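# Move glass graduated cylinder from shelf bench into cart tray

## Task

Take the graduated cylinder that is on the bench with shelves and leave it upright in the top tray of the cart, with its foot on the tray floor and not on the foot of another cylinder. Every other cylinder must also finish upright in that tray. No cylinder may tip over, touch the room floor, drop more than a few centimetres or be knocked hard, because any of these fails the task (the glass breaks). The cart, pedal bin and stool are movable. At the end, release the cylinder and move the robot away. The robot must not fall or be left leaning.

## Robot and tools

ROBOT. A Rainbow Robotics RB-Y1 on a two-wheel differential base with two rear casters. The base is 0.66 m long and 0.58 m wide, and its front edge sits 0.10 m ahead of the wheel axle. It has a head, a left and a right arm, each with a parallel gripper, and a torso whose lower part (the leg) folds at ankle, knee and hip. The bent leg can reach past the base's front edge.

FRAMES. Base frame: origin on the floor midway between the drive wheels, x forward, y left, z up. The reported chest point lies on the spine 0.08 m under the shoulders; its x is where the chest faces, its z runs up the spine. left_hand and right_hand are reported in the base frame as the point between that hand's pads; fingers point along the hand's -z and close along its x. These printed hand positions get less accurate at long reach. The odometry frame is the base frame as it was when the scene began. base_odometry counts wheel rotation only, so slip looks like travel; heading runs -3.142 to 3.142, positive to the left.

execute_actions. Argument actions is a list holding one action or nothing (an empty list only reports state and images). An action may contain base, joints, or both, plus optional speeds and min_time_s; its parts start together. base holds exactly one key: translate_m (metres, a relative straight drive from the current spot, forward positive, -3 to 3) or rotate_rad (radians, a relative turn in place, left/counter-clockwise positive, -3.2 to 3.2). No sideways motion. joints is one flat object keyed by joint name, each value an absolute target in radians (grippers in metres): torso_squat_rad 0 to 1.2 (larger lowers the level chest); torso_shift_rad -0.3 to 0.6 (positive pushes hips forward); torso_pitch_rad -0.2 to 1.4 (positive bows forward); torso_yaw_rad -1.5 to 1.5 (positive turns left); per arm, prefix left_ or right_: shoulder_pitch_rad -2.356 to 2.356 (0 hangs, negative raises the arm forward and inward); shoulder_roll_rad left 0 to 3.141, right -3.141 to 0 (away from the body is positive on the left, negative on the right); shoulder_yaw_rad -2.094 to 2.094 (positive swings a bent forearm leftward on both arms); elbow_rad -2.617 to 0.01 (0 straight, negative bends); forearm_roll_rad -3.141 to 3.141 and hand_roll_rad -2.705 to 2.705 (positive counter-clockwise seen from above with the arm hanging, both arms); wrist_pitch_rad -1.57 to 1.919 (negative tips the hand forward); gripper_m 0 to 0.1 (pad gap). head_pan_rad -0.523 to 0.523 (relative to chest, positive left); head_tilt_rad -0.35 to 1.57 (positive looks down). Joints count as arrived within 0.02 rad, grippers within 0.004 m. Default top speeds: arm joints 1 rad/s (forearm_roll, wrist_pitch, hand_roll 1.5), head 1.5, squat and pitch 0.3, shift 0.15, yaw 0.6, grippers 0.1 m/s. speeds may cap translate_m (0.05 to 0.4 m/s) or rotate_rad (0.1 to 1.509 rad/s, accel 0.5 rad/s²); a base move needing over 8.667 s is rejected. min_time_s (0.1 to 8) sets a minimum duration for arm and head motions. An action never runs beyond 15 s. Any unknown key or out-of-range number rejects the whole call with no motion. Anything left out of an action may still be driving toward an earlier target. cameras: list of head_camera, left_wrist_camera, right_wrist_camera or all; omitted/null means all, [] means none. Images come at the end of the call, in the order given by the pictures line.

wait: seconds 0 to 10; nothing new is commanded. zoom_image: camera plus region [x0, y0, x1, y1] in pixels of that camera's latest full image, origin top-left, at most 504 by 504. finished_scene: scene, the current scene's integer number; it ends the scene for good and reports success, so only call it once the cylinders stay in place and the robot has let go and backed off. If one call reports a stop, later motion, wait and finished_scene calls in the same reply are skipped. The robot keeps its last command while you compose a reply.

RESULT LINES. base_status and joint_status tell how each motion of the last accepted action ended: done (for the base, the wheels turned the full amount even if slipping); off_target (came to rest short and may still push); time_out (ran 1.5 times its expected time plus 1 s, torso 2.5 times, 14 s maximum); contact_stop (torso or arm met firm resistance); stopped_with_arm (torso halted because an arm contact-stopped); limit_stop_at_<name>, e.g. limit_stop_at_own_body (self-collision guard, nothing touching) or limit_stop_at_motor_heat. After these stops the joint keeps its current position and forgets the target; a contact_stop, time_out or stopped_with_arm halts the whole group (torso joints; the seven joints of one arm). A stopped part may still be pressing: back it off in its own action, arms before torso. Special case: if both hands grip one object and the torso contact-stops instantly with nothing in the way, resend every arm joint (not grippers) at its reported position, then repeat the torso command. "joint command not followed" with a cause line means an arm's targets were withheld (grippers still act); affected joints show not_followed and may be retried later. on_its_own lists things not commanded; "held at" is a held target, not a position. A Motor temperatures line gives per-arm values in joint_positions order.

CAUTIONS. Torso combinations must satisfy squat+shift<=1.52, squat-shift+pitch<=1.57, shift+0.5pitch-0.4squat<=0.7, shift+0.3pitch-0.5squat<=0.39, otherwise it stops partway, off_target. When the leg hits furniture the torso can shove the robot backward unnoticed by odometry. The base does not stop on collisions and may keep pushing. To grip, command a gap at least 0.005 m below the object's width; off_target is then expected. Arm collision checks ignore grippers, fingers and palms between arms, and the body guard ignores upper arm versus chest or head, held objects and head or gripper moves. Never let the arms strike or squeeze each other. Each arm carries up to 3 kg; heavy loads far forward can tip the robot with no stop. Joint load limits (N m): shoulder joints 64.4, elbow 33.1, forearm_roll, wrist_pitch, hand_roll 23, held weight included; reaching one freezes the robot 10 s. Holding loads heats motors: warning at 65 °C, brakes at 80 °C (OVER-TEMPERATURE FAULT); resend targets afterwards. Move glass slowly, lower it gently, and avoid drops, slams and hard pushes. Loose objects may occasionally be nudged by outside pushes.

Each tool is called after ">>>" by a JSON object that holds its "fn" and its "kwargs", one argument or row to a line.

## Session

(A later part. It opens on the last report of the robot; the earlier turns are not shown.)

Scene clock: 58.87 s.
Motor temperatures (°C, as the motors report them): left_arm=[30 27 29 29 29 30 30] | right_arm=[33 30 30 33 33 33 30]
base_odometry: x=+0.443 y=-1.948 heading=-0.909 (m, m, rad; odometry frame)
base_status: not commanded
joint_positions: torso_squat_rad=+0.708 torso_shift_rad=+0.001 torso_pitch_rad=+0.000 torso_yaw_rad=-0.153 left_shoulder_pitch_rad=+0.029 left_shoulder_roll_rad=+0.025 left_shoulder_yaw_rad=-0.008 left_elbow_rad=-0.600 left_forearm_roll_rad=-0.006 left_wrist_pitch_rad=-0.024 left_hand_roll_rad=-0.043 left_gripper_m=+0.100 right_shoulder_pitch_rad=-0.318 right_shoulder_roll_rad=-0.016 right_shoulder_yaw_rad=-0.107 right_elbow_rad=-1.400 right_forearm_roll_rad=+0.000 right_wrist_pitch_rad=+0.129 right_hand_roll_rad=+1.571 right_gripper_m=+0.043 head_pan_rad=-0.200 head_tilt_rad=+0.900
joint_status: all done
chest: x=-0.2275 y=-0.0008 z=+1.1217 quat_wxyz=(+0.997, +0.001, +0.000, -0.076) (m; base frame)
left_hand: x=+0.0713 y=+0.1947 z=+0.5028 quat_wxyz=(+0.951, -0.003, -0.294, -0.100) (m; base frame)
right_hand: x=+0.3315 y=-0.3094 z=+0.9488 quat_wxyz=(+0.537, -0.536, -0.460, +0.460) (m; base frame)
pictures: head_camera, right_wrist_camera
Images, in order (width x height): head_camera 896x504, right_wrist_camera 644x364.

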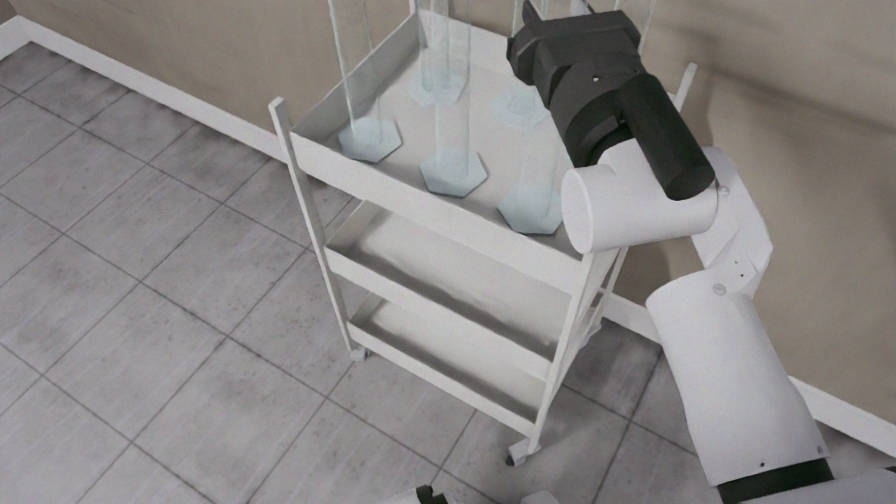

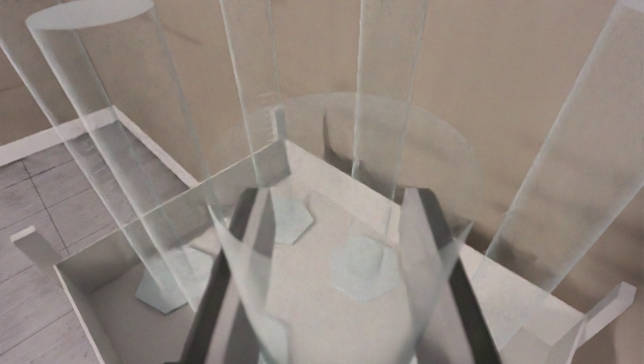

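>>> {"fn": "execute_actions", "kwargs": {
  "actions": [
    {"joints":{"torso_squat_rad":0.726}}
  ],
  "cameras": ["head_camera","right_wrist_camera"]
}}

>>> {"fn": "zoom_image", "kwargs": {
  "camera": "head_camera",
  "region": [380, 80, 680, 340]
}}

Scene clock: 59.83 s.
Motor temperatures (°C, as the motors report them): left_arm=[30 27 29 29 29 30 30] | right_arm=[33 30 30 33 33 33 30]
base_odometry: x=+0.443 y=-1.948 heading=-0.909 (m, m, rad; odometry frame)
base_status: not commanded
joint_positions: torso_squat_rad=+0.726 torso_shift_rad=+0.000 torso_pitch_rad=-0.001 torso_yaw_rad=-0.153 left_shoulder_pitch_rad=+0.029 left_shoulder_roll_rad=+0.025 left_shoulder_yaw_rad=-0.008 left_elbow_rad=-0.600 left_forearm_roll_rad=-0.006 left_wrist_pitch_rad=-0.024 left_hand_roll_rad=-0.043 left_gripper_m=+0.100 right_shoulder_pitch_rad=-0.322 right_shoulder_roll_rad=-0.017 right_shoulder_yaw_rad=-0.107 right_elbow_rad=-1.404 right_forearm_roll_rad=+0.000 right_wrist_pitch_rad=+0.127 right_hand_roll_rad=+1.571 right_gripper_m=+0.043 head_pan_rad=-0.200 head_tilt_rad=+0.900
joint_status: all done
chest: x=-0.2282 y=-0.0006 z=+1.1134 quat_wxyz=(+0.997, +0.001, +0.000, -0.076) (m; base frame)
left_hand: x=+0.0714 y=+0.1946 z=+0.4948 quat_wxyz=(+0.950, -0.003, -0.295, -0.100) (m; base frame)
right_hand: x=+0.3321 y=-0.3088 z=+0.9461 quat_wxyz=(+0.534, -0.539, -0.463, +0.458) (m; base frame)
pictures: head_camera, right_wrist_camera
Images, in order (width x height): head_camera 896x504, right_wrist_camera 644x364.

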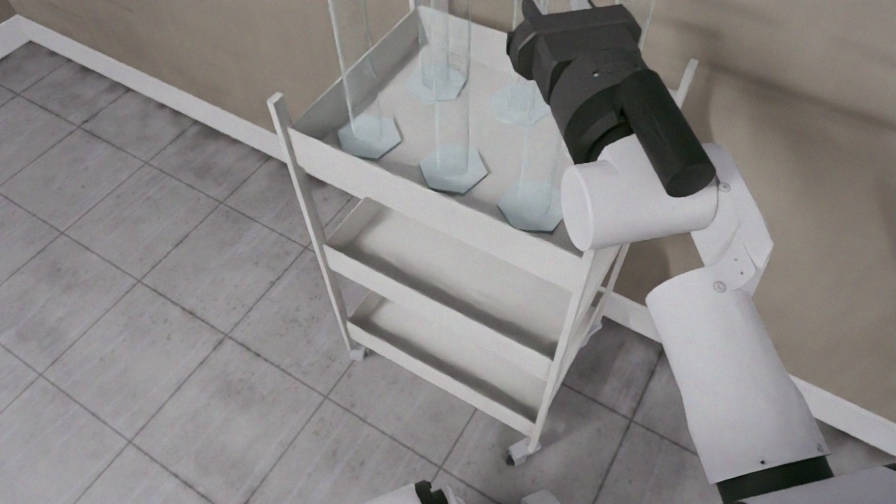

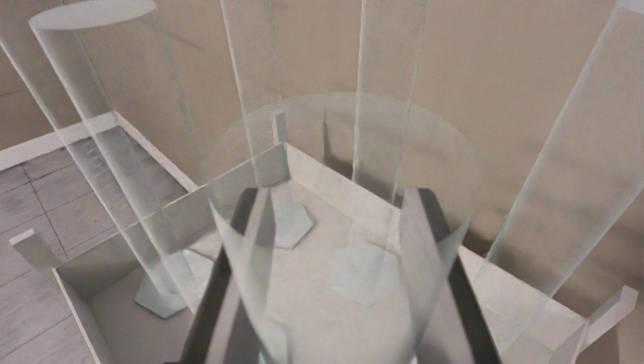

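Region (380, 80, 680, 340) of head_camera's 896x504 image, scaled by 1.680, with more detail than that image has; it fills the top 437 rows of this view, and the rest is white.

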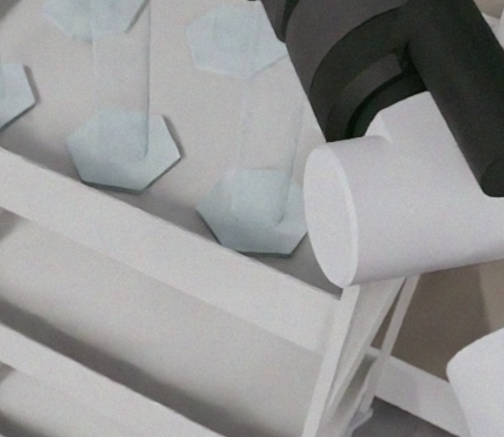

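Contact (pressing slightly). Release while easing the torso up a few millimetres.

>>> {"fn": "execute_actions", "kwargs": {
  "actions": [
    {"joints":{"torso_squat_rad":0.714,"right_gripper_m":0.078}}
  ],
  "cameras": ["head_camera","right_wrist_camera"]
}}

Scene clock: 61.03 s.
Motor temperatures (°C, as the motors report them): left_arm=[30 27 29 29 29 30 30] | right_arm=[33 30 30 33 33 33 30]
base_odometry: x=+0.443 y=-1.948 heading=-0.909 (m, m, rad; odometry frame)
base_status: not commanded
joint_positions: torso_squat_rad=+0.714 torso_shift_rad=+0.001 torso_pitch_rad=+0.000 torso_yaw_rad=-0.153 left_shoulder_pitch_rad=+0.029 left_shoulder_roll_rad=+0.025 left_shoulder_yaw_rad=-0.008 left_elbow_rad=-0.600 left_forearm_roll_rad=-0.006 left_wrist_pitch_rad=-0.024 left_hand_roll_rad=-0.043 left_gripper_m=+0.100 right_shoulder_pitch_rad=-0.318 right_shoulder_roll_rad=-0.017 right_shoulder_yaw_rad=-0.107 right_elbow_rad=-1.400 right_forearm_roll_rad=+0.000 right_wrist_pitch_rad=+0.129 right_hand_roll_rad=+1.571 right_gripper_m=+0.078 head_pan_rad=-0.200 head_tilt_rad=+0.900
joint_status: all done
chest: x=-0.2275 y=-0.0007 z=+1.1189 quat_wxyz=(+0.997, +0.001, +0.000, -0.076) (m; base frame)
left_hand: x=+0.0712 y=+0.1947 z=+0.4999 quat_wxyz=(+0.951, -0.003, -0.294, -0.100) (m; base frame)
right_hand: x=+0.3316 y=-0.3094 z=+0.9467 quat_wxyz=(+0.537, -0.537, -0.461, +0.460) (m; base frame)
pictures: head_camera, right_wrist_camera
Images, in order (width x height): head_camera 896x504, right_wrist_camera 644x364.

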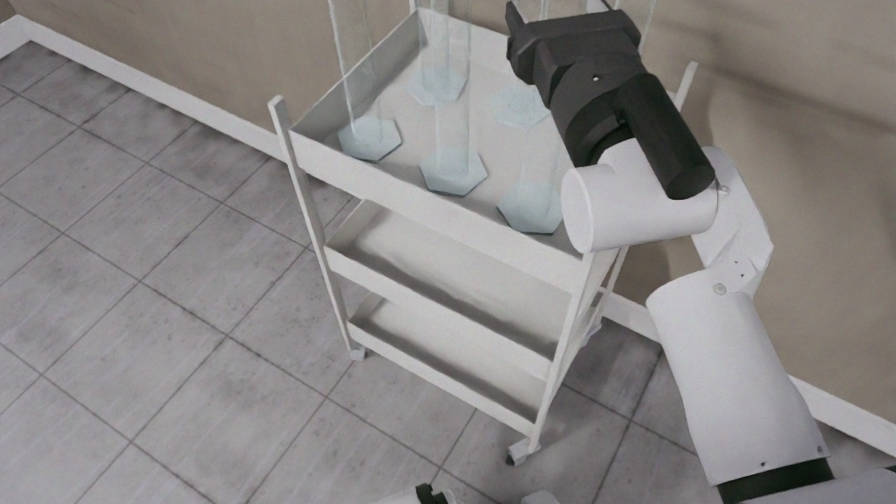

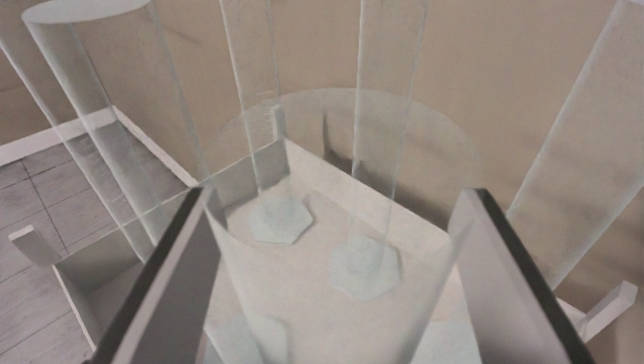

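>>> {"fn": "execute_actions", "kwargs": {
  "actions": [
    {"base":{"translate_m":-0.5},"joints":{"head_tilt_rad":0.55}}
  ],
  "cameras": ["head_camera"]
}}

>>> {"fn": "zoom_image", "kwargs": {
  "camera": "head_camera",
  "region": [200, 20, 560, 300]
}}

Scene clock: 64.30 s.
Motor temperatures (°C, as the motors report them): left_arm=[30 27 29 29 29 30 30] | right_arm=[33 30 30 33 33 33 30]
base_odometry: x=+0.136 y=-1.554 heading=-0.908 (m, m, rad; odometry frame)
base_status: done
joint_positions: torso_squat_rad=+0.714 torso_shift_rad=+0.001 torso_pitch_rad=+0.000 torso_yaw_rad=-0.153 left_shoulder_pitch_rad=+0.029 left_shoulder_roll_rad=+0.025 left_shoulder_yaw_rad=-0.008 left_elbow_rad=-0.600 left_forearm_roll_rad=-0.006 left_wrist_pitch_rad=-0.024 left_hand_roll_rad=-0.043 left_gripper_m=+0.100 right_shoulder_pitch_rad=-0.318 right_shoulder_roll_rad=-0.017 right_shoulder_yaw_rad=-0.107 right_elbow_rad=-1.400 right_forearm_roll_rad=+0.000 right_wrist_pitch_rad=+0.129 right_hand_roll_rad=+1.571 right_gripper_m=+0.078 head_pan_rad=-0.200 head_tilt_rad=+0.550
joint_status: all done
chest: x=-0.2275 y=-0.0007 z=+1.1189 quat_wxyz=(+0.997, +0.001, +0.000, -0.076) (m; base frame)
left_hand: x=+0.0711 y=+0.1947 z=+0.4999 quat_wxyz=(+0.951, -0.003, -0.294, -0.100) (m; base frame)
right_hand: x=+0.3315 y=-0.3095 z=+0.9465 quat_wxyz=(+0.537, -0.537, -0.460, +0.460) (m; base frame)
pictures: head_camera
Images, in order (width x height): head_camera 896x504.

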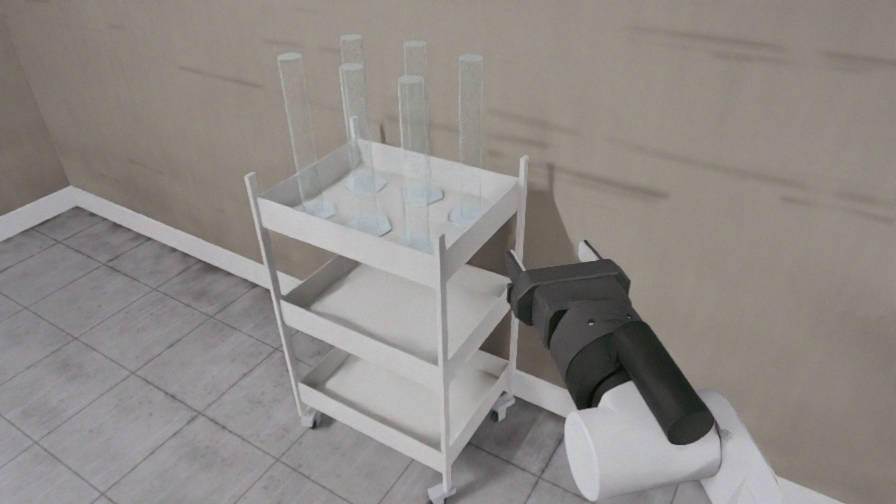

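Region (200, 20, 560, 300) of head_camera's 896x504 image, scaled by 1.400, with more detail than that image has.

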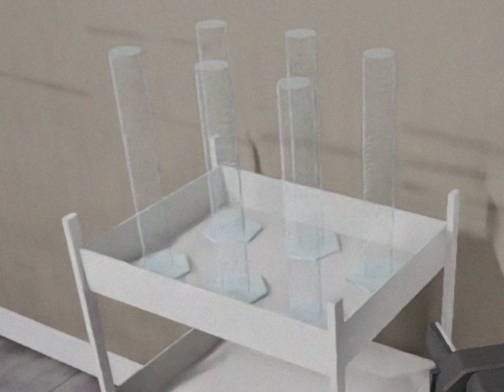

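>>> {"fn": "finished_scene", "kwargs": {
  "scene": 2
}}

The scene is finished: the task was done.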